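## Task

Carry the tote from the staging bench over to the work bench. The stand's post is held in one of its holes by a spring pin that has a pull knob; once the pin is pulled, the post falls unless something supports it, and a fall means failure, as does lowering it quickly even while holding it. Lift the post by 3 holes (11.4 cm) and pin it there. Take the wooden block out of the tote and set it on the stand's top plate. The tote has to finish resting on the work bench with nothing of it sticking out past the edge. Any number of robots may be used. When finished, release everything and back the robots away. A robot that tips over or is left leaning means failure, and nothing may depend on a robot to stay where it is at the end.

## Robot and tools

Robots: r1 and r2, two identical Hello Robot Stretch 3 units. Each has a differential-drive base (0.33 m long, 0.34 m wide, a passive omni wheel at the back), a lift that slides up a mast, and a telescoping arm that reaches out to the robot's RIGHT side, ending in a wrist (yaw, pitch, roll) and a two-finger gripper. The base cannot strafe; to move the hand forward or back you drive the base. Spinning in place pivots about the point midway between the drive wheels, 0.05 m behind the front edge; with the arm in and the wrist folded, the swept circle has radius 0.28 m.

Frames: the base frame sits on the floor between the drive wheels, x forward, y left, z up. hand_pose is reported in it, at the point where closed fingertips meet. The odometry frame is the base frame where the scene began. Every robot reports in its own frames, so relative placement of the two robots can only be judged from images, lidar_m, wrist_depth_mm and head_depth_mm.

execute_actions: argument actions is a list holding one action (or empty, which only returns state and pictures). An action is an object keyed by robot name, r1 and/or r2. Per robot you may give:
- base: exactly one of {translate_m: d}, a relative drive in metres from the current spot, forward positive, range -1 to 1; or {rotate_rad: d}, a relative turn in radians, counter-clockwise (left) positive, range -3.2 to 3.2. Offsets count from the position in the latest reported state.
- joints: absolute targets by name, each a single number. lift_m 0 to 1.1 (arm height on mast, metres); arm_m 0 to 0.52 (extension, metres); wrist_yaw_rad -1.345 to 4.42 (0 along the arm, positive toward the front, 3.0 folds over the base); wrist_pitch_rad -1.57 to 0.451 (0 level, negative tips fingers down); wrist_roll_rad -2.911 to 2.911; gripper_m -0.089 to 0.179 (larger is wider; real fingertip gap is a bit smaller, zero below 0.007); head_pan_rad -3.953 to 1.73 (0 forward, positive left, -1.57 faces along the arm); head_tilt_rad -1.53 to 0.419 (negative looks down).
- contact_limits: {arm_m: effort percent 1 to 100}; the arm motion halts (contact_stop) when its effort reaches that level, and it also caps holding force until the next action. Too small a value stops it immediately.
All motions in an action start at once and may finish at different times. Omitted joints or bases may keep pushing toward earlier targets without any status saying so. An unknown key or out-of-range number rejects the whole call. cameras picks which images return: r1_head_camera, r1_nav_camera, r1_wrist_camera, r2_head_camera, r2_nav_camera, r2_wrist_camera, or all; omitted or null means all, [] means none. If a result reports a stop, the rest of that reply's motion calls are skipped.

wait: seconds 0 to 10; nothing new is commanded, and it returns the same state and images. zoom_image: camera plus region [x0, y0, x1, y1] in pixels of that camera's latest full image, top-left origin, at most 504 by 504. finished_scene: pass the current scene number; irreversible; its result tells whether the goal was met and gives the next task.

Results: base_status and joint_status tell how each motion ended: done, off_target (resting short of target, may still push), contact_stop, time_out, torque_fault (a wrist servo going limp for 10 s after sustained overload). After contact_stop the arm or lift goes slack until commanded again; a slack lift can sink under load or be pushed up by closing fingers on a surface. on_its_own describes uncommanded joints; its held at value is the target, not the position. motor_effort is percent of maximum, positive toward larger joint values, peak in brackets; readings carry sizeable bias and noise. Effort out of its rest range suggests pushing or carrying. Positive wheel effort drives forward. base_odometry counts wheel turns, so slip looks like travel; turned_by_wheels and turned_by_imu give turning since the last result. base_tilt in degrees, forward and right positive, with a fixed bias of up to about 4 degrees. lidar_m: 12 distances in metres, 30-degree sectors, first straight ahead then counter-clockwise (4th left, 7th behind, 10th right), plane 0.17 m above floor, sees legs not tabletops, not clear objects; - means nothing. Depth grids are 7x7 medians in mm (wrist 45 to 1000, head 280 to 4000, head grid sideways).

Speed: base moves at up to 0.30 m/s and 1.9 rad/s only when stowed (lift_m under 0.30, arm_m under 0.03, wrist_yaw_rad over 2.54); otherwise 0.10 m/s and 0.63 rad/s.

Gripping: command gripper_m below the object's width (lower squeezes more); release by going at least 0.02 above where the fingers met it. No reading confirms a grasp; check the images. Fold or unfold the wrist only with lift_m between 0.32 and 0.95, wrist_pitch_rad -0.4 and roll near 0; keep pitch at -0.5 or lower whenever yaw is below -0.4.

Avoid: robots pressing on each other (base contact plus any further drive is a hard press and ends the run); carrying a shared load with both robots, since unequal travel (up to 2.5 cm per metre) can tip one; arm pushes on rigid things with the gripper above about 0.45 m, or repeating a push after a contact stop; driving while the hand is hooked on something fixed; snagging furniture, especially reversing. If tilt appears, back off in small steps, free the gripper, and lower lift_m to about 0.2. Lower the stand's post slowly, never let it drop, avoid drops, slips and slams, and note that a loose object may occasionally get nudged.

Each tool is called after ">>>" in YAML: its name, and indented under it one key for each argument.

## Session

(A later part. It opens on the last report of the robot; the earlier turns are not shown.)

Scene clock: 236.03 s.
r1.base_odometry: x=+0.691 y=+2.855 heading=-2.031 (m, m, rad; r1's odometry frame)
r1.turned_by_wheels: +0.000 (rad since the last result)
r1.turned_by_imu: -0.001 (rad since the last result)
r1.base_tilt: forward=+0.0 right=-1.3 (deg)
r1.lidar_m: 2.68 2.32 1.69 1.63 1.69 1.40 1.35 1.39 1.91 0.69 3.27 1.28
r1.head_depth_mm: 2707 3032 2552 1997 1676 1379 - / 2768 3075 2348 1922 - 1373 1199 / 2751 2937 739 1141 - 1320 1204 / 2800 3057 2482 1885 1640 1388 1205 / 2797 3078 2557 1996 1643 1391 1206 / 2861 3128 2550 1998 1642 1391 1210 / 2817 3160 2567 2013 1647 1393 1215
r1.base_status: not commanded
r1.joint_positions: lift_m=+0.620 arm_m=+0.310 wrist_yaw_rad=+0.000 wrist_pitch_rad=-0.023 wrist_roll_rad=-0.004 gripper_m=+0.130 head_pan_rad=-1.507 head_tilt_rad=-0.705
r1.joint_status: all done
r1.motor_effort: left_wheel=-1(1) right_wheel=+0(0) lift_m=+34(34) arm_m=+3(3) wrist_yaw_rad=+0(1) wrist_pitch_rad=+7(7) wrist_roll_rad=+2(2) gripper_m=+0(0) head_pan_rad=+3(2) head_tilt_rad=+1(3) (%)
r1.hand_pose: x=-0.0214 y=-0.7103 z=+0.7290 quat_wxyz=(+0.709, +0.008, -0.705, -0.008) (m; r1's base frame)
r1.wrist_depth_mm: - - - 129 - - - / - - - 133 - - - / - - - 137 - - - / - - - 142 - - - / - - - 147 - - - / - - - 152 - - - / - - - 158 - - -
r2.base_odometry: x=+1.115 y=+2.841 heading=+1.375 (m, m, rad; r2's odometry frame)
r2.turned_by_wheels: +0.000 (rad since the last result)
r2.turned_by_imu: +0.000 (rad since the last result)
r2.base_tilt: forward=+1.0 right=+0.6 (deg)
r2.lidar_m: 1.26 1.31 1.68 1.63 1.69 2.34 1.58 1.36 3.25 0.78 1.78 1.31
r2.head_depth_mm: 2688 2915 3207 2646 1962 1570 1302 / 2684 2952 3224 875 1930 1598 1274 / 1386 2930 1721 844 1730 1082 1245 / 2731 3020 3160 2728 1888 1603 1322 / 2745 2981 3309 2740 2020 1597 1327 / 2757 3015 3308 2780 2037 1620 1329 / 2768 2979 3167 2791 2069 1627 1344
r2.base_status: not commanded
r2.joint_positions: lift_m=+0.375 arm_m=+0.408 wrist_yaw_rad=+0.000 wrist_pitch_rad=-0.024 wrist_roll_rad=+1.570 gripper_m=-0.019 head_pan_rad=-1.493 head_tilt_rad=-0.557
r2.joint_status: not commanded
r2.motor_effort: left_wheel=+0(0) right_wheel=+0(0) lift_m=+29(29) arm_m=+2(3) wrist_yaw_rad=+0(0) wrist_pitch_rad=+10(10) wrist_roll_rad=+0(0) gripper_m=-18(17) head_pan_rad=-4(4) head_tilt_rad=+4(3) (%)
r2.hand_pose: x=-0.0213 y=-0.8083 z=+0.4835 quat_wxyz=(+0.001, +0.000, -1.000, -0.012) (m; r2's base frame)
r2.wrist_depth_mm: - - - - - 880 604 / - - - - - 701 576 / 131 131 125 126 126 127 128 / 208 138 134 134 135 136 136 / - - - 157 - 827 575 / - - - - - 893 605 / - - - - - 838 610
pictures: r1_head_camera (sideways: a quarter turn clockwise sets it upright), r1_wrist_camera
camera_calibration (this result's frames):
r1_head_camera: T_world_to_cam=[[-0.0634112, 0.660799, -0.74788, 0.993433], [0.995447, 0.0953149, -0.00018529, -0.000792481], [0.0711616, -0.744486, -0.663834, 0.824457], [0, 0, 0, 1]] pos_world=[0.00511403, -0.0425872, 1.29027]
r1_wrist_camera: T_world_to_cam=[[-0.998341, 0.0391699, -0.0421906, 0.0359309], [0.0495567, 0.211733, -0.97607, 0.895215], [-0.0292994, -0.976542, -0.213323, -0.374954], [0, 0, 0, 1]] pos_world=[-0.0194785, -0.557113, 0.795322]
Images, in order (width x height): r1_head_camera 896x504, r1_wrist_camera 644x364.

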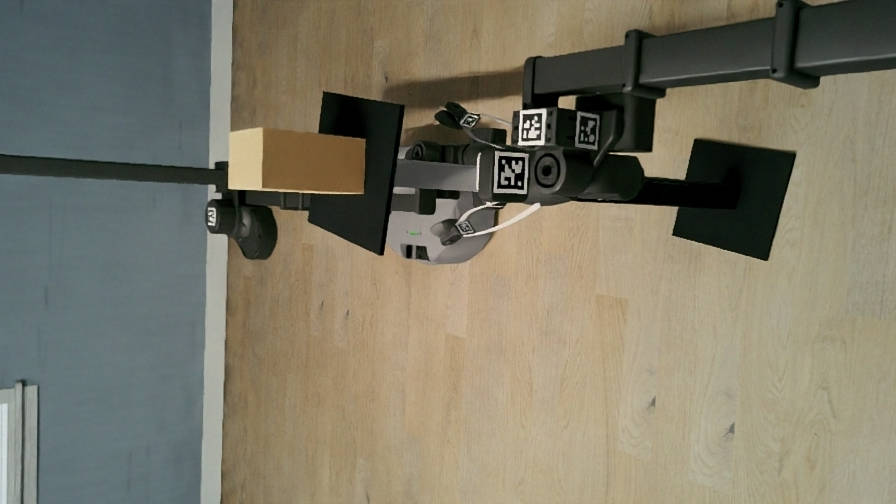

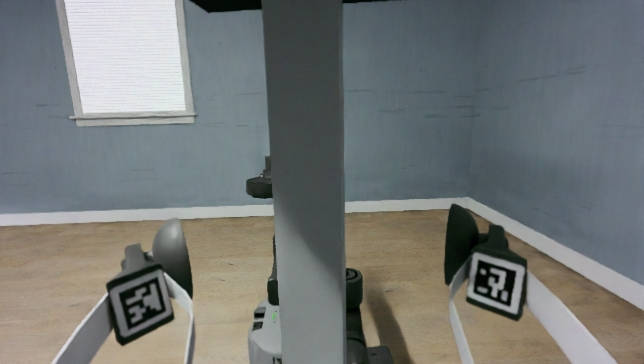

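>>> execute_actions:
  actions:
    - {"r1":{"joints":{"lift_m":0.72,"gripper_m":0.065}}}
  cameras: ["r1_wrist_camera","r1_head_camera"]

Scene clock: 241.63 s.
r1.base_odometry: x=+0.691 y=+2.855 heading=-2.031 (m, m, rad; r1's odometry frame)
r1.turned_by_wheels: +0.000 (rad since the last result)
r1.turned_by_imu: -0.001 (rad since the last result)
r1.base_tilt: forward=+0.2 right=-1.3 (deg)
r1.lidar_m: 2.67 2.31 1.69 1.63 1.69 1.40 1.34 1.39 1.91 0.69 3.27 1.28
r1.head_depth_mm: 2731 3044 2546 2043 - - 1189 / 2748 2997 2349 2101 1538 1384 1205 / 2698 2942 740 - 1515 1319 1207 / 2779 3071 2461 1870 1641 1387 1211 / 2781 3149 2581 2012 1646 1382 1204 / 2828 3114 2562 2011 1648 1395 1211 / 2845 3144 2572 2003 1652 1405 1208
r1.base_status: not commanded
r1.joint_positions: lift_m=+0.720 arm_m=+0.310 wrist_yaw_rad=+0.000 wrist_pitch_rad=-0.023 wrist_roll_rad=-0.004 gripper_m=+0.065 head_pan_rad=-1.507 head_tilt_rad=-0.705
r1.joint_status: all done
r1.motor_effort: left_wheel=-1(1) right_wheel=+1(1) lift_m=+46(49) arm_m=+3(3) wrist_yaw_rad=+0(0) wrist_pitch_rad=+7(6) wrist_roll_rad=+2(2) gripper_m=+0(87) head_pan_rad=+3(2) head_tilt_rad=+2(2) (%)
r1.hand_pose: x=-0.0214 y=-0.7103 z=+0.8286 quat_wxyz=(+0.709, +0.008, -0.705, -0.008) (m; r1's base frame)
r1.wrist_depth_mm: - - 113 114 - - - / - - - 117 - - - / - - - 121 - - - / - 125 121 117 112 109 - / - 84 79 79 73 71 70 / - - - 152 - - - / - - - 158 - - -
r2.base_odometry: x=+1.115 y=+2.841 heading=+1.375 (m, m, rad; r2's odometry frame)
r2.turned_by_wheels: +0.000 (rad since the last result)
r2.turned_by_imu: -0.001 (rad since the last result)
r2.base_tilt: forward=+0.9 right=+0.7 (deg)
r2.lidar_m: 1.26 1.31 1.68 1.63 1.69 2.33 1.58 1.35 3.25 0.78 1.78 1.31
r2.head_depth_mm: 2669 2905 3229 2636 1961 1574 1304 / 2660 2928 3235 873 1989 1597 1275 / 1394 2925 1608 846 1754 1085 1242 / 2740 2941 3201 2757 1869 1600 1315 / 2748 2987 3309 2744 2025 1609 1332 / 2752 3000 3342 2803 2050 1618 1332 / 2813 3012 3225 2800 2063 1623 1343
r2.base_status: not commanded
r2.joint_positions: lift_m=+0.375 arm_m=+0.408 wrist_yaw_rad=+0.000 wrist_pitch_rad=-0.024 wrist_roll_rad=+1.570 gripper_m=-0.019 head_pan_rad=-1.493 head_tilt_rad=-0.557
r2.joint_status: not commanded
r2.motor_effort: left_wheel=+0(0) right_wheel=+0(0) lift_m=+29(29) arm_m=+3(2) wrist_yaw_rad=+0(1) wrist_pitch_rad=+10(10) wrist_roll_rad=+0(0) gripper_m=-17(17) head_pan_rad=-4(4) head_tilt_rad=+4(3) (%)
r2.hand_pose: x=-0.0213 y=-0.8083 z=+0.4835 quat_wxyz=(+0.001, +0.000, -1.000, -0.012) (m; r2's base frame)
r2.wrist_depth_mm: - - - - - 898 588 / - - - - - 705 579 / 131 132 126 126 126 127 128 / - 138 134 134 135 135 136 / - - - 156 - 849 577 / - - - - - 875 608 / - - - - - 832 606
pictures: r1_head_camera (sideways: a quarter turn clockwise sets it upright), r1_wrist_camera
camera_calibration (this result's frames):
r1_head_camera: T_world_to_cam=[[-0.0634111, 0.660799, -0.74788, 0.993433], [0.995447, 0.0953147, -0.000185292, -0.000792479], [0.0711614, -0.744486, -0.663834, 0.824456], [0, 0, 0, 1]] pos_world=[0.00511402, -0.0425872, 1.29027]
r1_wrist_camera: T_world_to_cam=[[-0.998341, 0.0391695, -0.0421905, 0.0401338], [0.0495565, 0.211733, -0.97607, 0.992452], [-0.029299, -0.976542, -0.213323, -0.353707], [0, 0, 0, 1]] pos_world=[-0.0194785, -0.557117, 0.894943]
Images, in order (width x height): r1_head_camera 896x504, r1_wrist_camera 644x364.

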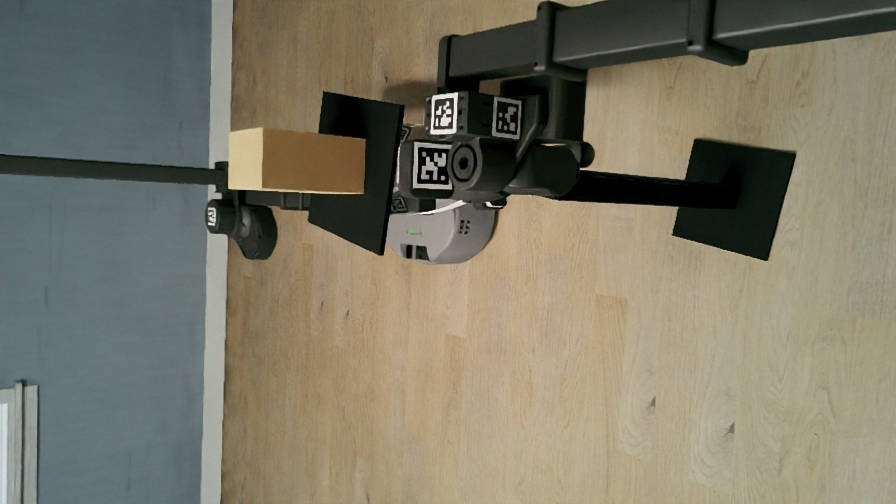

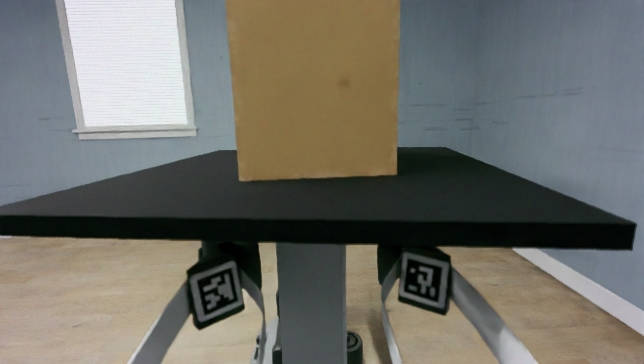

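Contact at about 0.736; preload a little.

>>> execute_actions:
  actions:
    - {"r1":{"joints":{"lift_m":0.748}},"r2":{"joints":{"gripper_m":-0.04}}}
  cameras: []

>>> execute_actions:
  actions:
    - {"r2":{"base":{"translate_m":0.02}}}
  cameras: ["r2_wrist_camera","r2_head_camera"]

Scene clock: 252.20 s.
r1.base_odometry: x=+0.691 y=+2.855 heading=-2.031 (m, m, rad; r1's odometry frame)
r1.turned_by_wheels: +0.000 (rad since the last result)
r1.turned_by_imu: -0.001 (rad since the last result)
r1.base_tilt: forward=+0.2 right=-1.4 (deg)
r1.lidar_m: 2.67 2.31 1.70 1.63 1.70 1.39 1.34 1.39 1.90 0.69 3.29 1.28
r1.head_depth_mm: 2729 2977 2508 2112 - 1382 1202 / 2751 3067 2367 - 1563 1376 1202 / 2729 2950 740 - 1110 1319 1203 / 2830 3119 2498 1852 1660 1388 1206 / 2789 3145 2568 2001 1638 1382 1202 / 2805 3121 2588 2007 1634 1392 1208 / 2849 3162 2558 2033 1646 1397 1212
r1.base_status: not commanded
r1.joint_positions: lift_m=+0.748 arm_m=+0.310 wrist_yaw_rad=+0.000 wrist_pitch_rad=-0.063 wrist_roll_rad=+0.000 gripper_m=+0.065 head_pan_rad=-1.507 head_tilt_rad=-0.705
r1.joint_status: all done
r1.motor_effort: left_wheel=-2(1) right_wheel=+1(1) lift_m=+52(52) arm_m=+2(3) wrist_yaw_rad=+0(0) wrist_pitch_rad=+19(19) wrist_roll_rad=+0(2) gripper_m=+1(0) head_pan_rad=+3(2) head_tilt_rad=+2(3) (%)
r1.hand_pose: x=-0.0214 y=-0.7089 z=+0.8462 quat_wxyz=(+0.707, +0.023, -0.706, -0.022) (m; r1's base frame)
r1.wrist_depth_mm: - - 111 111 - - - / - - 116 115 - - - / - - - 120 - - - / - - 156 124 164 - - / - 121 118 116 114 113 - / - 87 85 84 83 81 - / - - - 161 - - -
r2.base_odometry: x=+1.115 y=+2.841 heading=+1.375 (m, m, rad; r2's odometry frame)
r2.turned_by_wheels: +0.000 (rad since the last result)
r2.turned_by_imu: -0.001 (rad since the last result)
r2.base_tilt: forward=+0.9 right=+0.7 (deg)
r2.lidar_m: 1.26 1.31 1.68 1.62 1.69 2.33 1.58 1.36 3.25 0.78 1.78 1.31
r2.head_depth_mm: 2696 2926 3177 2638 1987 1565 1299 / 2701 2954 3157 877 1982 1595 1270 / 1391 2880 1341 845 1753 1086 1250 / 2750 2919 3251 2723 1857 1602 1322 / 2748 3031 3320 2745 2036 1610 1327 / 2763 3025 3327 2792 2033 1607 1332 / 2761 3016 3209 2817 2054 1621 1337
r2.base_status: not commanded
r2.joint_positions: lift_m=+0.375 arm_m=+0.408 wrist_yaw_rad=+0.000 wrist_pitch_rad=-0.024 wrist_roll_rad=+1.570 gripper_m=-0.037 head_pan_rad=-1.493 head_tilt_rad=-0.557
r2.joint_status: all done
r2.motor_effort: left_wheel=+0(0) right_wheel=+0(1) lift_m=+30(29) arm_m=+2(3) wrist_yaw_rad=+0(0) wrist_pitch_rad=+10(10) wrist_roll_rad=+0(0) gripper_m=-6(95) head_pan_rad=-4(4) head_tilt_rad=+3(4) (%)
r2.hand_pose: x=-0.0213 y=-0.8083 z=+0.4835 quat_wxyz=(+0.001, +0.000, -1.000, -0.012) (m; r2's base frame)
r2.wrist_depth_mm: - - - - - 881 603 / - - - - - 707 576 / 131 131 126 126 126 127 127 / - 138 134 134 135 135 135 / - - - 156 - 854 572 / - - - - - 900 608 / - - - - - 837 607
pictures: none
No camera images: the call's "cameras" was empty. Leave "cameras" out to get every camera's image.

Scene clock: 253.20 s.
r1.base_odometry: x=+0.691 y=+2.855 heading=-2.031 (m, m, rad; r1's odometry frame)
r1.turned_by_wheels: +0.000 (rad since the last result)
r1.turned_by_imu: +0.000 (rad since the last result)
r1.base_tilt: forward=+0.1 right=-1.3 (deg)
r1.lidar_m: 2.67 2.32 1.69 1.63 1.69 1.40 1.34 1.40 1.90 0.69 3.27 1.28
r1.head_depth_mm: 2738 3046 2529 2083 - 1377 1207 / 2773 3037 2365 - 1566 1386 1202 / 2710 2944 741 - 1112 1320 1204 / 2786 3040 2432 1895 1638 1383 1206 / 2786 3104 2562 1989 1642 1391 1207 / 2808 3071 2575 1994 1643 1383 1203 / 2875 3183 2573 2012 1661 1392 1212
r1.base_status: not commanded
r1.joint_positions: lift_m=+0.748 arm_m=+0.310 wrist_yaw_rad=+0.000 wrist_pitch_rad=-0.063 wrist_roll_rad=+0.000 gripper_m=+0.065 head_pan_rad=-1.507 head_tilt_rad=-0.705
r1.joint_status: not commanded
r1.motor_effort: left_wheel=-1(2) right_wheel=+1(1) lift_m=+52(52) arm_m=+2(2) wrist_yaw_rad=+0(0) wrist_pitch_rad=+19(19) wrist_roll_rad=+0(0) gripper_m=-1(0) head_pan_rad=+2(2) head_tilt_rad=+3(2) (%)
r1.hand_pose: x=-0.0214 y=-0.7089 z=+0.8462 quat_wxyz=(+0.707, +0.023, -0.706, -0.022) (m; r1's base frame)
r1.wrist_depth_mm: - - 111 111 - - - / - - 115 115 - - - / - - - 119 - - - / - - 157 124 164 - - / - 121 119 116 114 113 - / - 87 85 84 83 81 - / - - - 161 - - -
r2.base_odometry: x=+1.119 y=+2.861 heading=+1.374 (m, m, rad; r2's odometry frame)
r2.turned_by_wheels: -0.001 (rad since the last result)
r2.turned_by_imu: -0.002 (rad since the last result)
r2.base_tilt: forward=+0.9 right=+0.7 (deg)
r2.lidar_m: 1.24 1.30 1.68 1.63 1.70 2.32 1.60 1.37 3.26 0.78 1.75 1.29
r2.head_depth_mm: 2696 2916 3212 2682 1965 1571 1304 / 2675 2982 3190 814 1910 1583 1273 / 1426 2869 1155 1006 1766 1579 1248 / 2735 2967 3288 2751 1884 1590 1324 / 2750 2992 3298 2741 2020 1612 1329 / 2780 3043 3289 2811 2037 1620 1337 / 2787 2996 3151 2795 2058 1620 1339
r2.base_status: done
r2.joint_positions: lift_m=+0.375 arm_m=+0.408 wrist_yaw_rad=-0.054 wrist_pitch_rad=-0.024 wrist_roll_rad=+1.571 gripper_m=-0.033 head_pan_rad=-1.493 head_tilt_rad=-0.557
r2.joint_status: not commanded
r2.on_its_own: gripper_m is held at -0.034, not at your -0.040, by its stall guard, which is still easing; left_wheel is at rest, and its effort (-32) is outside its rest range (-18 to +18); right_wheel is at rest, and its effort (+36) is outside its rest range (-18 to +18); wrist_yaw_rad is at rest, and its effort (+44) is outside its rest range (-12 to +12)
r2.motor_effort: left_wheel=-32(33) right_wheel=+36(36) lift_m=+30(29) arm_m=+2(2) wrist_yaw_rad=+44(44) wrist_pitch_rad=+10(10) wrist_roll_rad=+0(1) gripper_m=-23(24) head_pan_rad=-5(4) head_tilt_rad=+4(3) (%)
r2.hand_pose: x=-0.0351 y=-0.8080 z=+0.4835 quat_wxyz=(+0.000, -0.027, -1.000, -0.012) (m; r2's base frame)
r2.wrist_depth_mm: - - - - - 895 596 / - - - - - 795 554 / 134 134 130 130 131 131 132 / 616 150 138 137 138 138 139 / - - - 159 - 809 606 / - - - - - 894 603 / - - - - - 843 611
pictures: r2_head_camera (sideways: a quarter turn clockwise sets it upright), r2_wrist_camera
camera_calibration (this result's frames):
r2_head_camera: T_world_to_cam=[[0.00527692, 0.497344, -0.867537, 1.15075], [0.99665, 0.0681879, 0.0451532, -0.0619075], [0.0816122, -0.86487, -0.495318, 0.601283], [0, 0, 0, 1]] pos_world=[0.00655568, -0.0480654, 1.29894]
r2_wrist_camera: T_world_to_cam=[[-0.00652116, 0.0151077, -0.999865, 0.494932], [0.988157, 0.153389, -0.00412713, 0.191983], [0.153306, -0.98805, -0.015929, -0.614834], [0, 0, 0, 1]] pos_world=[-0.0922243, -0.644412, 0.485864]
Images, in order (width x height): r2_head_camera 896x504, r2_wrist_camera 644x364.

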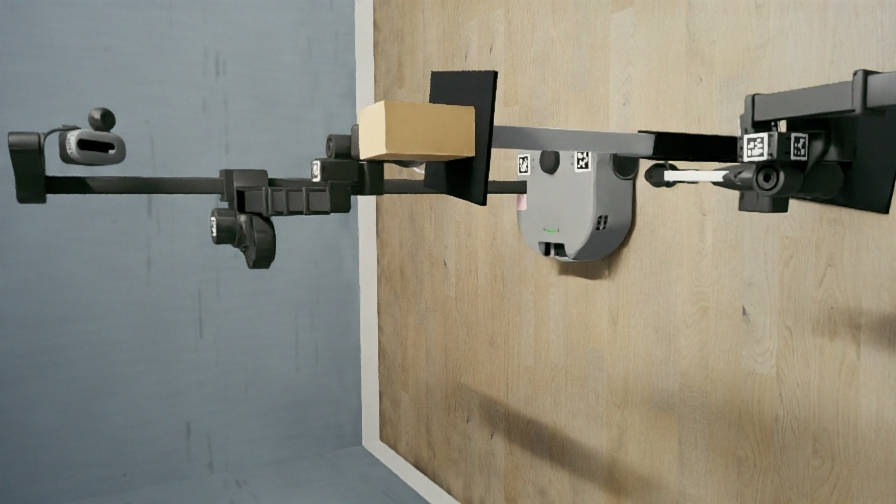

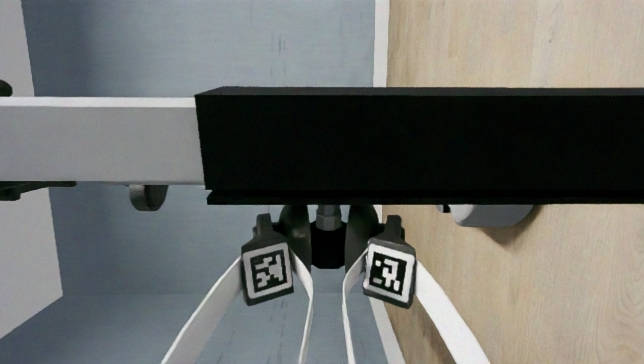

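>>> execute_actions:
  actions:
    - {"r1":{"joints":{"lift_m":0.76}},"r2":{"base":{"translate_m":0.012}}}
  cameras: ["r2_wrist_camera"]

Scene clock: 256.70 s.
r1.base_odometry: x=+0.691 y=+2.855 heading=-2.031 (m, m, rad; r1's odometry frame)
r1.turned_by_wheels: +0.000 (rad since the last result)
r1.turned_by_imu: -0.001 (rad since the last result)
r1.base_tilt: forward=+0.1 right=-1.3 (deg)
r1.lidar_m: 2.67 2.32 1.69 1.63 1.69 1.39 1.34 1.40 1.90 0.69 3.27 1.28
r1.head_depth_mm: 2698 3041 2503 2111 - 1355 1206 / 2749 2992 2372 - 1570 1380 1202 / 2700 1641 741 - 1104 1320 1209 / 2762 3030 2447 1882 1620 1397 1206 / 2835 3111 2571 2019 1634 1391 1209 / 2839 3098 2569 2042 1631 1393 1208 / 2851 3108 2589 1991 1643 1399 1222
r1.base_status: not commanded
r1.joint_positions: lift_m=+0.760 arm_m=+0.310 wrist_yaw_rad=+0.000 wrist_pitch_rad=-0.103 wrist_roll_rad=+0.000 gripper_m=+0.065 head_pan_rad=-1.507 head_tilt_rad=-0.705
r1.joint_status: all done
r1.motor_effort: left_wheel=-1(2) right_wheel=+1(1) lift_m=+56(56) arm_m=+1(3) wrist_yaw_rad=+0(0) wrist_pitch_rad=+30(30) wrist_roll_rad=+0(0) gripper_m=-1(1) head_pan_rad=+2(3) head_tilt_rad=+2(2) (%)
r1.hand_pose: x=-0.0214 y=-0.7072 z=+0.8479 quat_wxyz=(+0.707, +0.037, -0.706, -0.037) (m; r1's base frame)
r1.wrist_depth_mm: - - 108 109 - - - / - - 113 113 - - - / - - - 118 - - - / - - 158 124 165 - - / - 126 124 122 120 127 - / 98 92 91 90 89 88 - / - - - 163 471 76 -
r2.base_odometry: x=+1.122 y=+2.873 heading=+1.373 (m, m, rad; r2's odometry frame)
r2.turned_by_wheels: -0.001 (rad since the last result)
r2.turned_by_imu: -0.001 (rad since the last result)
r2.base_tilt: forward=+0.9 right=+0.7 (deg)
r2.lidar_m: 1.23 1.28 1.68 1.63 1.69 2.32 1.60 1.39 3.27 0.78 1.74 1.27
r2.head_depth_mm: 2690 2928 3209 2642 1972 1571 1302 / 2660 2925 3135 803 1864 1571 1275 / 2614 2860 1218 1910 1759 1586 1236 / 2737 2921 3271 2705 1876 1598 1319 / 2729 2990 3324 2766 2037 1600 1330 / 2783 3013 3307 2792 2047 1622 1339 / 2779 2993 3128 2767 2068 1625 1342
r2.base_status: done
r2.joint_positions: lift_m=+0.375 arm_m=+0.408 wrist_yaw_rad=-0.107 wrist_pitch_rad=-0.024 wrist_roll_rad=+1.571 gripper_m=-0.028 head_pan_rad=-1.493 head_tilt_rad=-0.557
r2.joint_status: not commanded
r2.on_its_own: wrist_yaw_rad is held at -0.071, not at your +0.000, by its stall guard, which is still easing; gripper_m is held at -0.028, not at your -0.040, by its stall guard, which is not easing now; left_wheel is at rest, and its effort (-21) is outside its rest range (-18 to +18); right_wheel is at rest, and its effort (+25) is outside its rest range (-18 to +18)
r2.motor_effort: left_wheel=-21(23) right_wheel=+25(26) lift_m=+29(29) arm_m=+2(2) wrist_yaw_rad=+30(30) wrist_pitch_rad=+10(10) wrist_roll_rad=+0(0) gripper_m=-21(21) head_pan_rad=-5(4) head_tilt_rad=+3(4) (%)
r2.hand_pose: x=-0.0487 y=-0.8069 z=+0.4835 quat_wxyz=(+0.000, -0.053, -0.998, -0.012) (m; r2's base frame)
r2.wrist_depth_mm: - - - - - 880 610 / - - - - - 842 568 / 137 138 134 134 134 135 136 / 570 154 142 140 141 141 142 / - - - 161 - 760 614 / - - - - - 883 605 / - - - - - 849 604
pictures: r2_wrist_camera
camera_calibration (this result's frames):
r2_wrist_camera: T_world_to_cam=[[-0.00566387, 0.0154523, -0.999865, 0.495138], [0.994918, 0.100605, -0.00408106, 0.162932], [0.100528, -0.994806, -0.0159436, -0.619703], [0, 0, 0, 1]] pos_world=[-0.0970017, -0.640527, 0.485856]
Images, in order (width x height): r2_wrist_camera 644x364.

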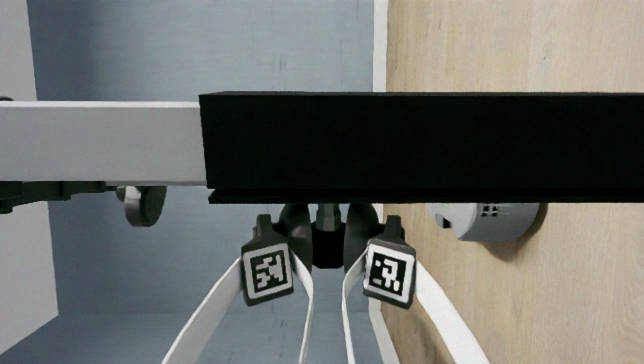

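>>> execute_actions:
  actions:
    - {"r1":{"joints":{"lift_m":0.738}},"r2":{"joints":{"gripper_m":0.09,"wrist_yaw_rad":0}}}
  cameras: []

>>> execute_actions:
  actions:
    - {"r2":{"base":{"translate_m":0.655},"joints":{"arm_m":0.03}}}
  cameras: []

>>> execute_actions:
  actions:
    - {"r2":{"base":{"rotate_rad":-1.70},"joints":{"wrist_roll_rad":0}}}
  cameras: []

>>> execute_actions:
  actions:
    - {"r2":{"base":{"translate_m":0.9},"joints":{"arm_m":0.10}}}
  cameras: ["r2_wrist_camera","r2_head_camera"]

Scene clock: 267.17 s.
r1.base_odometry: x=+0.691 y=+2.855 heading=-2.031 (m, m, rad; r1's odometry frame)
r1.turned_by_wheels: +0.000 (rad since the last result)
r1.turned_by_imu: -0.001 (rad since the last result)
r1.base_tilt: forward=+0.1 right=-1.4 (deg)
r1.lidar_m: 2.67 2.31 1.69 1.63 1.69 1.39 1.34 1.39 1.91 0.69 3.27 1.28
r1.head_depth_mm: 2717 3007 2544 2121 - 1353 1198 / 2738 2991 2338 1859 1575 1388 1203 / 2728 1614 740 - 1531 1325 1208 / 2827 3038 2448 1885 1637 1388 1205 / 2855 3117 2631 1996 1645 1389 1204 / 2827 3138 2635 2013 1636 1403 1213 / 2833 3192 2603 1993 1664 1391 1211
r1.base_status: not commanded
r1.joint_positions: lift_m=+0.738 arm_m=+0.310 wrist_yaw_rad=+0.000 wrist_pitch_rad=-0.033 wrist_roll_rad=+0.000 gripper_m=+0.065 head_pan_rad=-1.507 head_tilt_rad=-0.705
r1.joint_status: all done
r1.motor_effort: left_wheel=-2(1) right_wheel=+1(1) lift_m=+35(49) arm_m=+2(1) wrist_yaw_rad=+0(0) wrist_pitch_rad=+10(30) wrist_roll_rad=+0(0) gripper_m=+0(1) head_pan_rad=+3(3) head_tilt_rad=+2(2) (%)
r1.hand_pose: x=-0.0214 y=-0.7101 z=+0.8444 quat_wxyz=(+0.707, +0.012, -0.707, -0.012) (m; r1's base frame)
r1.wrist_depth_mm: - - 113 113 - - - / - - 117 116 - - - / - - - 120 - - - / - - 155 125 161 - - / - 116 113 111 108 106 - / - 86 83 80 77 75 84 / - - - 159 - - -
r2.base_odometry: x=+1.122 y=+2.873 heading=+1.374 (m, m, rad; r2's odometry frame)
r2.turned_by_wheels: +0.001 (rad since the last result)
r2.turned_by_imu: +0.001 (rad since the last result)
r2.base_tilt: forward=+0.9 right=+0.7 (deg)
r2.lidar_m: 1.23 1.28 1.68 1.63 1.69 2.33 1.59 1.39 3.27 0.78 1.73 1.27
r2.head_depth_mm: 2668 2916 3183 2651 1968 1581 1299 / 2642 2948 3162 804 1850 1552 1274 / 2607 2881 1394 1922 1759 1548 1246 / 2761 2941 3285 2712 1885 1589 1319 / 2723 2967 3315 2741 2031 1595 1329 / 2751 3033 3308 2785 2056 1618 1336 / 2763 2959 3152 2839 2073 1635 1342
r2.base_status: not commanded
r2.joint_positions: lift_m=+0.375 arm_m=+0.408 wrist_yaw_rad=-0.002 wrist_pitch_rad=-0.024 wrist_roll_rad=+1.571 gripper_m=+0.090 head_pan_rad=-1.493 head_tilt_rad=-0.557
r2.joint_status: all done
r2.motor_effort: left_wheel=-1(25) right_wheel=+0(31) lift_m=+29(29) arm_m=+2(2) wrist_yaw_rad=+1(43) wrist_pitch_rad=+10(11) wrist_roll_rad=+0(1) gripper_m=+0(81) head_pan_rad=-4(4) head_tilt_rad=+3(3) (%)
r2.hand_pose: x=-0.0218 y=-0.8084 z=+0.4836 quat_wxyz=(+0.000, -0.001, -1.000, -0.012) (m; r2's base frame)
r2.wrist_depth_mm: - - 118 118 119 120 120 / 128 128 124 124 124 125 126 / 595 732 132 133 133 133 134 / - - - 160 - 755 607 / - - - - - 896 604 / - - - - - 799 600 / - - - - - 951 602
pictures: none
No camera images: the call's "cameras" was empty. Leave "cameras" out to get every camera's image.

Scene clock: 274.67 s.
r1.base_odometry: x=+0.691 y=+2.855 heading=-2.031 (m, m, rad; r1's odometry frame)
r1.turned_by_wheels: +0.000 (rad since the last result)
r1.turned_by_imu: -0.002 (rad since the last result)
r1.base_tilt: forward=+0.1 right=-1.4 (deg)
r1.lidar_m: 2.68 2.31 1.69 1.63 1.69 1.39 1.34 1.39 1.67 0.69 3.29 1.28
r1.head_depth_mm: 2717 2988 2568 2120 - 1354 1203 / 2759 3022 2365 1920 1581 1379 1204 / 2790 3086 739 - 1516 1326 1201 / 2774 3057 2551 2011 1637 1390 1205 / 2783 3138 2560 1993 1646 1386 1206 / 2838 3136 2573 1994 1638 1392 1205 / 2854 3188 2567 2018 1656 1400 1219
r1.base_status: not commanded
r1.joint_positions: lift_m=+0.738 arm_m=+0.310 wrist_yaw_rad=+0.000 wrist_pitch_rad=-0.033 wrist_roll_rad=+0.000 gripper_m=+0.065 head_pan_rad=-1.507 head_tilt_rad=-0.705
r1.joint_status: not commanded
r1.motor_effort: left_wheel=-1(2) right_wheel=+1(1) lift_m=+35(34) arm_m=+1(1) wrist_yaw_rad=-1(0) wrist_pitch_rad=+10(9) wrist_roll_rad=+0(0) gripper_m=+0(1) head_pan_rad=+3(2) head_tilt_rad=+1(2) (%)
r1.hand_pose: x=-0.0214 y=-0.7101 z=+0.8444 quat_wxyz=(+0.707, +0.012, -0.707, -0.012) (m; r1's base frame)
r1.wrist_depth_mm: - - 113 113 - - - / - - 117 116 - - - / - - - 121 - - - / - - 154 125 161 - - / - 116 113 111 108 106 - / - 86 83 80 77 75 84 / - - - 159 - - -
r2.base_odometry: x=+1.250 y=+3.515 heading=+1.374 (m, m, rad; r2's odometry frame)
r2.turned_by_wheels: +0.000 (rad since the last result)
r2.turned_by_imu: +0.001 (rad since the last result)
r2.base_tilt: forward=+1.0 right=+0.7 (deg)
r2.lidar_m: 0.57 0.59 0.82 1.62 1.68 2.33 2.03 2.25 1.07 2.16 0.80 0.59
r2.head_depth_mm: 2650 2914 3184 2667 1912 1577 1300 / 2695 2930 3206 2722 1997 1581 1307 / 2704 2958 3223 2750 2002 1584 1318 / 2739 2957 3272 2728 2013 1602 1328 / 2728 2901 3128 2608 2033 1609 1321 / 1959 1958 1951 1920 1898 1621 1338 / 1422 1425 1422 1421 1413 1409 1300
r2.base_status: done
r2.joint_positions: lift_m=+0.375 arm_m=+0.030 wrist_yaw_rad=+0.000 wrist_pitch_rad=-0.023 wrist_roll_rad=+1.571 gripper_m=+0.090 head_pan_rad=-1.493 head_tilt_rad=-0.557
r2.joint_status: all done
r2.motor_effort: left_wheel=+0(8) right_wheel=+0(3) lift_m=+29(29) arm_m=-3(3) wrist_yaw_rad=+0(1) wrist_pitch_rad=+10(10) wrist_roll_rad=+0(0) gripper_m=+1(1) head_pan_rad=-4(4) head_tilt_rad=+4(3) (%)
r2.hand_pose: x=-0.0215 y=-0.4310 z=+0.4838 quat_wxyz=(+0.000, +0.000, -1.000, -0.012) (m; r2's base frame)
r2.wrist_depth_mm: - - - - - 918 606 / - - - - - 906 607 / - - - - - 885 605 / - - - - - 889 602 / - - - - - 866 608 / - - - - - 797 603 / 991 985 985 965 974 912 600
pictures: none
No camera images: the call's "cameras" was empty. Leave "cameras" out to get every camera's image.

Scene clock: 278.30 s.
r1.base_odometry: x=+0.691 y=+2.855 heading=-2.031 (m, m, rad; r1's odometry frame)
r1.turned_by_wheels: +0.000 (rad since the last result)
r1.turned_by_imu: -0.001 (rad since the last result)
r1.base_tilt: forward=+0.2 right=-1.3 (deg)
r1.lidar_m: 2.68 2.31 1.70 1.63 1.69 1.39 1.34 1.40 1.67 0.69 3.26 1.28
r1.head_depth_mm: 2772 2971 2482 2123 - 1347 1206 / 2714 3034 2369 1933 1564 1386 1209 / 2745 3038 741 - 1511 1317 1205 / 2764 3080 2583 1999 1628 1389 1209 / 2838 3115 2566 1986 1622 1384 1205 / 2856 3126 2548 2032 1635 1393 1207 / 2883 3164 2582 2028 1659 1391 1215
r1.base_status: not commanded
r1.joint_positions: lift_m=+0.738 arm_m=+0.310 wrist_yaw_rad=+0.000 wrist_pitch_rad=-0.033 wrist_roll_rad=+0.000 gripper_m=+0.065 head_pan_rad=-1.507 head_tilt_rad=-0.705
r1.joint_status: not commanded
r1.motor_effort: left_wheel=-2(1) right_wheel=+1(1) lift_m=+35(34) arm_m=+1(1) wrist_yaw_rad=+0(0) wrist_pitch_rad=+10(9) wrist_roll_rad=+0(0) gripper_m=+0(0) head_pan_rad=+2(3) head_tilt_rad=+1(1) (%)
r1.hand_pose: x=-0.0214 y=-0.7101 z=+0.8444 quat_wxyz=(+0.707, +0.012, -0.707, -0.012) (m; r1's base frame)
r1.wrist_depth_mm: - - 112 113 - - - / - - 117 116 - - - / - - - 120 - - - / - - 155 125 161 - - / - 116 113 111 108 106 - / - 86 84 80 77 75 84 / - - - 159 - - -
r2.base_odometry: x=+1.250 y=+3.515 heading=-0.326 (m, m, rad; r2's odometry frame)
r2.turned_by_wheels: -1.700 (rad since the last result)
r2.turned_by_imu: -1.710 (rad since the last result)
r2.base_tilt: forward=+0.9 right=+0.7 (deg)
r2.lidar_m: 1.79 0.94 0.62 0.57 0.58 0.72 1.50 1.64 2.05 4.27 2.03 1.07
r2.head_depth_mm: - - 3884 2662 1974 1579 1301 / - - - 2691 1993 1579 1301 / - - - 2688 2000 1587 1326 / - - - 2731 2019 1591 1329 / - - - 2742 2031 1616 1329 / - - 3808 2503 2046 1611 1335 / - - 2175 2827 2065 1623 1338
r2.base_status: done
r2.joint_positions: lift_m=+0.375 arm_m=+0.030 wrist_yaw_rad=+0.000 wrist_pitch_rad=-0.023 wrist_roll_rad=+0.004 gripper_m=+0.090 head_pan_rad=-1.493 head_tilt_rad=-0.557
r2.joint_status: all done
r2.motor_effort: left_wheel=+2(8) right_wheel=-2(7) lift_m=+29(29) arm_m=-3(3) wrist_yaw_rad=+1(0) wrist_pitch_rad=+10(10) wrist_roll_rad=-2(3) gripper_m=+0(0) head_pan_rad=-5(4) head_tilt_rad=+2(3) (%)
r2.hand_pose: x=-0.0215 y=-0.4310 z=+0.4841 quat_wxyz=(+0.706, +0.008, -0.708, -0.008) (m; r2's base frame)
r2.wrist_depth_mm: - - - - - - - / - - - - - - - / - - - - - - - / - - - - - - - / - - - - - - - / - - - - - - - / 803 817 813 804 799 802 815
pictures: none
No camera images: the call's "cameras" was empty. Leave "cameras" out to get every camera's image.

Scene clock: 288.53 s.
r1.base_odometry: x=+0.691 y=+2.855 heading=-2.031 (m, m, rad; r1's odometry frame)
r1.turned_by_wheels: +0.000 (rad since the last result)
r1.turned_by_imu: -0.003 (rad since the last result)
r1.base_tilt: forward=+0.1 right=-1.3 (deg)
r1.lidar_m: 2.68 2.32 1.69 1.63 1.69 1.39 1.34 0.86 0.88 0.69 3.27 1.28
r1.head_depth_mm: 2731 3007 2535 2150 - 1349 1197 / 2723 3070 2374 1935 1576 1385 1207 / 2759 3000 739 - 1521 1320 1203 / 2820 3052 2553 1999 1631 1387 1204 / 2825 3095 2543 2001 1651 1389 1211 / 2827 3067 2581 1998 1645 1395 1205 / 2889 3155 2635 1971 1645 1382 1211
r1.base_status: not commanded
r1.joint_positions: lift_m=+0.738 arm_m=+0.310 wrist_yaw_rad=+0.000 wrist_pitch_rad=-0.033 wrist_roll_rad=+0.000 gripper_m=+0.065 head_pan_rad=-1.507 head_tilt_rad=-0.705
r1.joint_status: not commanded
r1.motor_effort: left_wheel=-1(1) right_wheel=+1(1) lift_m=+35(34) arm_m=+1(1) wrist_yaw_rad=+0(0) wrist_pitch_rad=+10(9) wrist_roll_rad=+0(0) gripper_m=+0(0) head_pan_rad=+2(3) head_tilt_rad=+2(2) (%)
r1.hand_pose: x=-0.0214 y=-0.7101 z=+0.8444 quat_wxyz=(+0.707, +0.012, -0.707, -0.012) (m; r1's base frame)
r1.wrist_depth_mm: - - 112 113 - - - / - - 117 116 - - - / - - - 120 - - - / - - 154 125 161 - - / - 116 113 110 108 106 - / - 86 83 80 77 75 84 / - - - 159 - - -
r2.base_odometry: x=+2.102 y=+3.227 heading=-0.326 (m, m, rad; r2's odometry frame)
r2.turned_by_wheels: +0.000 (rad since the last result)
r2.turned_by_imu: +0.001 (rad since the last result)
r2.base_tilt: forward=+0.9 right=+0.6 (deg)
r2.lidar_m: 2.25 1.13 0.75 0.69 0.70 0.87 1.83 2.54 3.17 0.62 3.73 0.87
r2.head_depth_mm: - - - 2676 1992 1571 1301 / - - 3502 2552 1852 1583 1313 / - - 2215 671 699 1495 1247 / - - 2234 2736 1820 1604 1318 / - - 2093 2629 732 1593 1330 / - - - 2785 724 1615 1332 / - - - 2810 651 1630 1342
r2.base_status: done
r2.joint_positions: lift_m=+0.375 arm_m=+0.100 wrist_yaw_rad=+0.000 wrist_pitch_rad=-0.023 wrist_roll_rad=+0.003 gripper_m=+0.090 head_pan_rad=-1.493 head_tilt_rad=-0.557
r2.joint_status: all done
r2.motor_effort: left_wheel=+1(10) right_wheel=-2(3) lift_m=+29(29) arm_m=+4(3) wrist_yaw_rad=+1(0) wrist_pitch_rad=+10(10) wrist_roll_rad=-2(2) gripper_m=+1(0) head_pan_rad=-4(5) head_tilt_rad=+3(3) (%)
r2.hand_pose: x=-0.0215 y=-0.5002 z=+0.4841 quat_wxyz=(+0.706, +0.008, -0.708, -0.008) (m; r2's base frame)
r2.wrist_depth_mm: - - - - - - - / - - - - - - - / - - - 278 - - - / - - - 287 - - - / - - - 303 - - - / - - - 314 - - - / 821 818 817 328 798 808 805
pictures: r2_head_camera (sideways: a quarter turn clockwise sets it upright), r2_wrist_camera
camera_calibration (this result's frames):
r2_head_camera: T_world_to_cam=[[0.00532038, 0.497213, -0.867612, 1.15085], [0.996654, 0.0681281, 0.0451546, -0.0619094], [0.0815602, -0.86495, -0.495187, 0.601113], [0, 0, 0, 1]] pos_world=[0.0065525, -0.0480659, 1.29895]
r2_wrist_camera: T_world_to_cam=[[-0.999947, -0.00965908, 0.00358986, -0.0285835], [-0.00570579, 0.228903, -0.973432, 0.616996], [0.00858073, -0.973401, -0.228946, -0.205497], [0, 0, 0, 1]] pos_world=[-0.0232982, -0.341539, 0.553659]
Images, in order (width x height): r2_head_camera 896x504, r2_wrist_camera 644x364.

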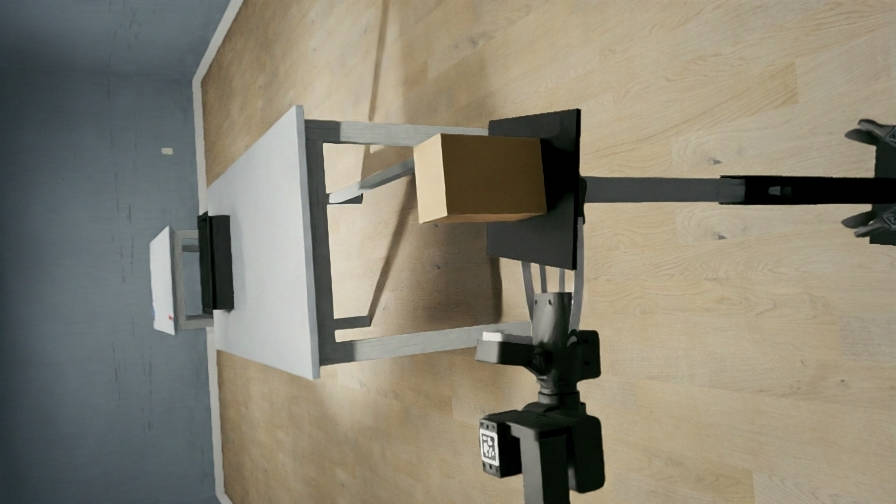

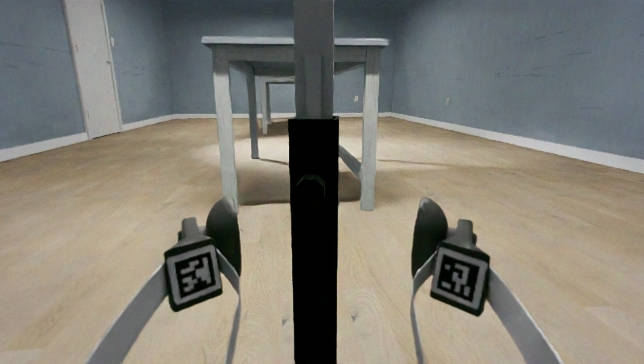

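>>> execute_actions:
  actions:
    - {"r2":{"base":{"translate_m":0.01},"joints":{"arm_m":0.192,"lift_m":0.38}}}
  cameras: []

>>> execute_actions:
  actions:
    - {"r1":{"joints":{"lift_m":0.755}},"r2":{"joints":{"gripper_m":-0.028}}}
  cameras: ["r2_wrist_camera"]

>>> execute_actions:
  actions:
    - {"r2":{"joints":{"arm_m":0.174}}}
  cameras: ["r2_wrist_camera"]

>>> execute_actions:
  actions:
    - {"r1":{"joints":{"lift_m":0.775}}}
  cameras: []

Scene clock: 295.37 s.
r1.base_odometry: x=+0.691 y=+2.855 heading=-2.031 (m, m, rad; r1's odometry frame)
r1.turned_by_wheels: +0.000 (rad since the last result)
r1.turned_by_imu: -0.001 (rad since the last result)
r1.base_tilt: forward=+0.1 right=-1.3 (deg)
r1.lidar_m: 2.67 2.31 1.69 1.63 1.69 1.40 1.34 0.86 1.91 0.69 3.28 1.28
r1.head_depth_mm: 2706 3075 2536 2111 - 1356 1215 / 2775 2994 2346 1909 1518 1383 1205 / 2749 3091 740 - 1082 1331 1202 / 2790 3073 2585 1993 1646 1389 1204 / 2815 3093 2577 2000 1632 1397 1207 / 2790 3150 2600 2005 1652 1399 1209 / 2890 3125 2617 2006 1639 1394 1218
r1.base_status: not commanded
r1.joint_positions: lift_m=+0.738 arm_m=+0.310 wrist_yaw_rad=+0.000 wrist_pitch_rad=-0.033 wrist_roll_rad=+0.000 gripper_m=+0.065 head_pan_rad=-1.507 head_tilt_rad=-0.705
r1.joint_status: not commanded
r1.motor_effort: left_wheel=-1(2) right_wheel=+1(1) lift_m=+35(34) arm_m=+1(1) wrist_yaw_rad=+0(1) wrist_pitch_rad=+10(9) wrist_roll_rad=+0(0) gripper_m=-1(0) head_pan_rad=+2(2) head_tilt_rad=+2(2) (%)
r1.hand_pose: x=-0.0214 y=-0.7101 z=+0.8444 quat_wxyz=(+0.707, +0.012, -0.707, -0.012) (m; r1's base frame)
r1.wrist_depth_mm: - - 112 113 - - - / - - 117 117 - - - / - - - 121 - - - / - - 154 125 161 - - / - 116 113 111 108 106 - / - 86 83 80 77 75 84 / - - - 159 - - -
r2.base_odometry: x=+2.112 y=+3.224 heading=-0.326 (m, m, rad; r2's odometry frame)
r2.turned_by_wheels: +0.000 (rad since the last result)
r2.turned_by_imu: -0.001 (rad since the last result)
r2.base_tilt: forward=+0.9 right=+0.6 (deg)
r2.lidar_m: 2.24 1.13 0.75 0.69 0.70 0.87 1.83 2.56 3.22 0.62 3.67 0.86
r2.head_depth_mm: - - - 2623 1990 1576 1305 / - - 3550 2460 1845 1575 1308 / - - 2200 674 701 1536 1254 / - - 2251 2759 1818 1600 1321 / - - 2071 2618 728 1616 1322 / - - - 2803 718 1612 1337 / - - - 2846 654 1630 1337
r2.base_status: done
r2.joint_positions: lift_m=+0.380 arm_m=+0.192 wrist_yaw_rad=+0.000 wrist_pitch_rad=-0.022 wrist_roll_rad=+0.003 gripper_m=+0.090 head_pan_rad=-1.493 head_tilt_rad=-0.557
r2.joint_status: all done
r2.motor_effort: left_wheel=+2(9) right_wheel=-1(3) lift_m=+45(48) arm_m=+3(4) wrist_yaw_rad=+0(0) wrist_pitch_rad=+10(10) wrist_roll_rad=-2(2) gripper_m=+1(0) head_pan_rad=-4(5) head_tilt_rad=+3(3) (%)
r2.hand_pose: x=-0.0215 y=-0.5922 z=+0.4886 quat_wxyz=(+0.706, +0.008, -0.708, -0.008) (m; r2's base frame)
r2.wrist_depth_mm: - - - 178 - - - / - - - 185 - - - / - - - 187 - - - / - - - 189 - - - / - - - 195 - - - / - - - 208 - - - / 814 813 812 217 823 825 819
pictures: none
No camera images: the call's "cameras" was empty. Leave "cameras" out to get every camera's image.

Scene clock: 297.03 s.
r1.base_odometry: x=+0.691 y=+2.855 heading=-2.031 (m, m, rad; r1's odometry frame)
r1.turned_by_wheels: +0.000 (rad since the last result)
r1.turned_by_imu: +0.000 (rad since the last result)
r1.base_tilt: forward=+0.2 right=-1.4 (deg)
r1.lidar_m: 2.67 2.32 1.69 1.63 1.70 1.39 1.34 0.86 1.91 0.69 3.25 1.28
r1.head_depth_mm: 2730 3041 2514 2108 - 1352 1197 / 2750 3031 2349 - 1544 1381 1204 / 2744 3005 741 - 1113 1323 1202 / 2837 3053 2560 1981 1636 1385 1212 / 2832 3126 2603 1997 1642 1397 1213 / 2841 3111 2531 1995 1642 1395 1209 / 2866 3164 2577 2013 1647 1398 1215
r1.base_status: not commanded
r1.joint_positions: lift_m=+0.755 arm_m=+0.310 wrist_yaw_rad=+0.000 wrist_pitch_rad=-0.086 wrist_roll_rad=+0.000 gripper_m=+0.065 head_pan_rad=-1.507 head_tilt_rad=-0.705
r1.joint_status: all done
r1.motor_effort: left_wheel=-1(2) right_wheel=+1(1) lift_m=+55(55) arm_m=+1(1) wrist_yaw_rad=+0(0) wrist_pitch_rad=+25(26) wrist_roll_rad=+0(0) gripper_m=-1(0) head_pan_rad=+3(2) head_tilt_rad=+2(2) (%)
r1.hand_pose: x=-0.0214 y=-0.7080 z=+0.8471 quat_wxyz=(+0.707, +0.031, -0.706, -0.031) (m; r1's base frame)
r1.wrist_depth_mm: - - 109 110 - - - / - - 114 114 - - - / - - - 119 - - - / - - 157 124 165 - - / - 124 121 119 118 124 - / 96 90 89 88 86 85 - / - - - 162 - 76 -
r2.base_odometry: x=+2.112 y=+3.224 heading=-0.326 (m, m, rad; r2's odometry frame)
r2.turned_by_wheels: +0.000 (rad since the last result)
r2.turned_by_imu: +0.000 (rad since the last result)
r2.base_tilt: forward=+1.0 right=+0.7 (deg)
r2.lidar_m: 2.24 1.13 0.74 0.69 0.70 0.87 1.83 2.55 3.22 0.62 3.70 0.86
r2.head_depth_mm: - - - 2647 1985 1573 1303 / - - 3617 2454 1848 1581 1305 / - - 2186 673 700 1537 1258 / - - 2243 2734 746 1598 1325 / - - 2067 2615 1822 1612 1328 / - - - 2772 1829 1616 1333 / - - - 2812 645 1616 1344
r2.base_status: not commanded
r2.joint_positions: lift_m=+0.380 arm_m=+0.192 wrist_yaw_rad=+0.005 wrist_pitch_rad=-0.019 wrist_roll_rad=+0.003 gripper_m=-0.027 head_pan_rad=-1.493 head_tilt_rad=-0.557
r2.joint_status: all done
r2.motor_effort: left_wheel=+3(3) right_wheel=-4(4) lift_m=+45(45) arm_m=+1(3) wrist_yaw_rad=-4(4) wrist_pitch_rad=+8(10) wrist_roll_rad=-2(2) gripper_m=-20(96) head_pan_rad=-4(5) head_tilt_rad=+4(3) (%)
r2.hand_pose: x=-0.0203 y=-0.5926 z=+0.4895 quat_wxyz=(+0.706, +0.009, -0.708, -0.005) (m; r2's base frame)
r2.wrist_depth_mm: - - - 179 - - - / - - - 185 - - - / - - - 189 - - - / - - - 188 - - - / - - - 167 - - - / - - - 207 - - - / 826 818 834 215 817 826 828
pictures: r2_wrist_camera
camera_calibration (this result's frames):
r2_wrist_camera: T_world_to_cam=[[-0.999887, -0.0145916, 0.00371081, -0.0312122], [-0.00690378, 0.225314, -0.974262, 0.641678], [0.01338, -0.974177, -0.225389, -0.296332], [0, 0, 0, 1]] pos_world=[-0.0228137, -0.433714, 0.558488]
Images, in order (width x height): r2_wrist_camera 644x364.

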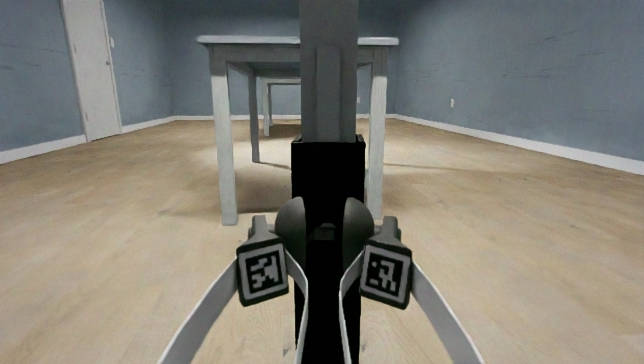

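Scene clock: 298.03 s.
r1.base_odometry: x=+0.691 y=+2.855 heading=-2.031 (m, m, rad; r1's odometry frame)
r1.turned_by_wheels: +0.000 (rad since the last result)
r1.turned_by_imu: +0.000 (rad since the last result)
r1.base_tilt: forward=+0.1 right=-1.3 (deg)
r1.lidar_m: 2.67 2.31 1.69 1.63 1.69 1.39 1.34 0.86 1.91 0.69 3.27 1.28
r1.head_depth_mm: 2704 2958 2528 2105 - 1353 1191 / 2750 3001 2373 - 1549 1384 1208 / 2744 3061 741 - 1516 1308 1207 / 2795 3058 2545 2004 1640 1393 1204 / 2808 3066 2552 1999 1642 1397 1211 / 2821 3113 2615 1978 1659 1389 1209 / 2844 3130 2573 1996 1643 1388 1214
r1.base_status: not commanded
r1.joint_positions: lift_m=+0.755 arm_m=+0.310 wrist_yaw_rad=+0.000 wrist_pitch_rad=-0.086 wrist_roll_rad=+0.000 gripper_m=+0.065 head_pan_rad=-1.507 head_tilt_rad=-0.705
r1.joint_status: not commanded
r1.motor_effort: left_wheel=-2(2) right_wheel=+1(1) lift_m=+54(54) arm_m=+1(1) wrist_yaw_rad=+0(0) wrist_pitch_rad=+25(25) wrist_roll_rad=+0(0) gripper_m=+0(0) head_pan_rad=+2(2) head_tilt_rad=+2(3) (%)
r1.hand_pose: x=-0.0214 y=-0.7080 z=+0.8471 quat_wxyz=(+0.707, +0.031, -0.706, -0.031) (m; r1's base frame)
r1.wrist_depth_mm: - - 109 110 - - - / - - 114 114 - - - / - - - 119 - - - / - - 158 124 165 - - / - 124 122 120 118 124 - / 96 90 89 88 86 85 - / - - - 162 - 76 -
r2.base_odometry: x=+2.112 y=+3.224 heading=-0.326 (m, m, rad; r2's odometry frame)
r2.turned_by_wheels: +0.000 (rad since the last result)
r2.turned_by_imu: +0.000 (rad since the last result)
r2.base_tilt: forward=+1.0 right=+0.5 (deg)
r2.lidar_m: 2.24 1.13 0.75 0.69 0.70 0.87 1.83 2.55 3.19 0.62 3.72 0.86
r2.head_depth_mm: - - - 2657 1965 1573 1305 / - - 3552 2454 1853 1576 1306 / - - 2206 672 702 1546 1252 / - - 2246 2739 748 1600 1318 / - - 2070 2620 1824 1603 1328 / - - - 2767 1845 1612 1340 / - - - 2803 643 1630 1344
r2.base_status: not commanded
r2.joint_positions: lift_m=+0.380 arm_m=+0.174 wrist_yaw_rad=+0.005 wrist_pitch_rad=-0.014 wrist_roll_rad=+0.003 gripper_m=-0.027 head_pan_rad=-1.493 head_tilt_rad=-0.557
r2.joint_status: all done
r2.motor_effort: left_wheel=+3(3) right_wheel=-4(4) lift_m=+45(45) arm_m=-4(7) wrist_yaw_rad=-4(4) wrist_pitch_rad=+6(8) wrist_roll_rad=-1(2) gripper_m=-17(21) head_pan_rad=-4(4) head_tilt_rad=+3(3) (%)
r2.hand_pose: x=-0.0202 y=-0.5752 z=+0.4907 quat_wxyz=(+0.706, +0.007, -0.708, -0.004) (m; r2's base frame)
r2.wrist_depth_mm: - - - 197 - - - / - - - 203 - - - / - - - 207 - - - / - - - 206 - - - / - - - - - - - / - - - 227 - - - / 819 833 837 766 807 815 846
pictures: r2_wrist_camera
camera_calibration (this result's frames):
r2_wrist_camera: T_world_to_cam=[[-0.999885, -0.0146652, 0.0037576, -0.0310042], [-0.00690298, 0.220753, -0.975305, 0.636824], [0.0134735, -0.975219, -0.220829, -0.281954], [0, 0, 0, 1]] pos_world=[-0.0228058, -0.416003, 0.55895]
Images, in order (width x height): r2_wrist_camera 644x364.

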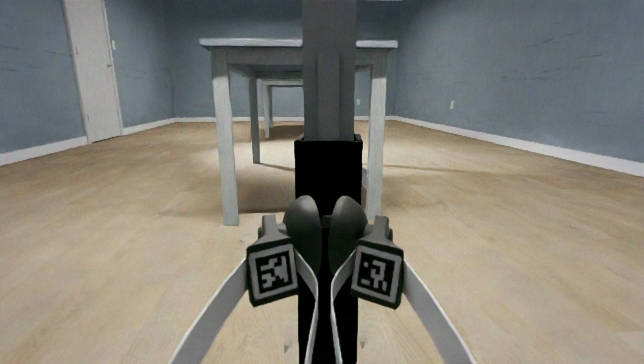

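Scene clock: 298.97 s.
r1.base_odometry: x=+0.691 y=+2.855 heading=-2.031 (m, m, rad; r1's odometry frame)
r1.turned_by_wheels: +0.000 (rad since the last result)
r1.turned_by_imu: +0.000 (rad since the last result)
r1.base_tilt: forward=+0.1 right=-1.3 (deg)
r1.lidar_m: 2.67 2.32 1.70 1.63 1.69 1.40 1.34 0.86 1.91 0.69 3.26 1.28
r1.head_depth_mm: 2715 3008 2518 - 1550 1359 1198 / 2737 3009 2366 - 1549 1375 1204 / 2775 3084 735 - 1516 1329 1204 / 2801 3068 2561 1993 1630 1394 1213 / 2794 3073 2570 1994 1647 1382 1209 / 2871 3129 2567 1988 1639 1393 1209 / 2858 3152 2540 2017 1639 1394 1215
r1.base_status: not commanded
r1.joint_positions: lift_m=+0.774 arm_m=+0.310 wrist_yaw_rad=+0.001 wrist_pitch_rad=-0.146 wrist_roll_rad=+0.013 gripper_m=+0.065 head_pan_rad=-1.507 head_tilt_rad=-0.705
r1.joint_status: all done
r1.on_its_own: wrist_pitch_rad is at rest, and its effort (+43) is outside its rest range (-20 to +32)
r1.motor_effort: left_wheel=-1(1) right_wheel=+1(1) lift_m=+65(67) arm_m=+0(1) wrist_yaw_rad=-1(0) wrist_pitch_rad=+43(43) wrist_roll_rad=-8(9) gripper_m=+0(1) head_pan_rad=+2(2) head_tilt_rad=+2(2) (%)
r1.hand_pose: x=-0.0213 y=-0.7050 z=+0.8518 quat_wxyz=(+0.701, +0.052, -0.709, -0.052) (m; r1's base frame)
r1.wrist_depth_mm: - - 106 106 - - - / - - 112 111 - - - / - - 118 117 - - - / - - 159 124 162 - - / - 131 127 126 123 129 - / 110 99 97 96 94 92 - / - - - 84 82 79 -
r2.base_odometry: x=+2.112 y=+3.224 heading=-0.326 (m, m, rad; r2's odometry frame)
r2.turned_by_wheels: +0.000 (rad since the last result)
r2.turned_by_imu: +0.000 (rad since the last result)
r2.base_tilt: forward=+0.9 right=+0.6 (deg)
r2.lidar_m: 2.24 1.13 0.74 0.69 0.70 0.87 1.84 2.55 3.22 0.62 3.70 0.86
r2.head_depth_mm: - - 3989 2664 1968 1564 1297 / - - 3581 2431 1844 1577 1311 / - - 2196 672 703 1542 1247 / - - 2263 2745 1815 1591 1314 / - - 2066 2597 1820 1611 1324 / - - - 2783 1837 1613 1333 / - - - 2787 1848 1622 1342
r2.base_status: not commanded
r2.joint_positions: lift_m=+0.380 arm_m=+0.174 wrist_yaw_rad=+0.005 wrist_pitch_rad=-0.014 wrist_roll_rad=+0.003 gripper_m=-0.027 head_pan_rad=-1.493 head_tilt_rad=-0.557
r2.joint_status: not commanded
r2.motor_effort: left_wheel=+4(3) right_wheel=-4(4) lift_m=+46(45) arm_m=-3(3) wrist_yaw_rad=-4(4) wrist_pitch_rad=+6(6) wrist_roll_rad=-2(2) gripper_m=-17(17) head_pan_rad=-4(3) head_tilt_rad=+3(3) (%)
r2.hand_pose: x=-0.0202 y=-0.5752 z=+0.4907 quat_wxyz=(+0.706, +0.007, -0.708, -0.004) (m; r2's base frame)
r2.wrist_depth_mm: - - - 195 - - - / - - - 203 - - - / - - - 207 - - - / - - - 207 - - - / - - - - - - - / - - - 226 - - - / 833 825 830 761 829 817 832
pictures: none
No camera images: the call's "cameras" was empty. Leave "cameras" out to get every camera's image.


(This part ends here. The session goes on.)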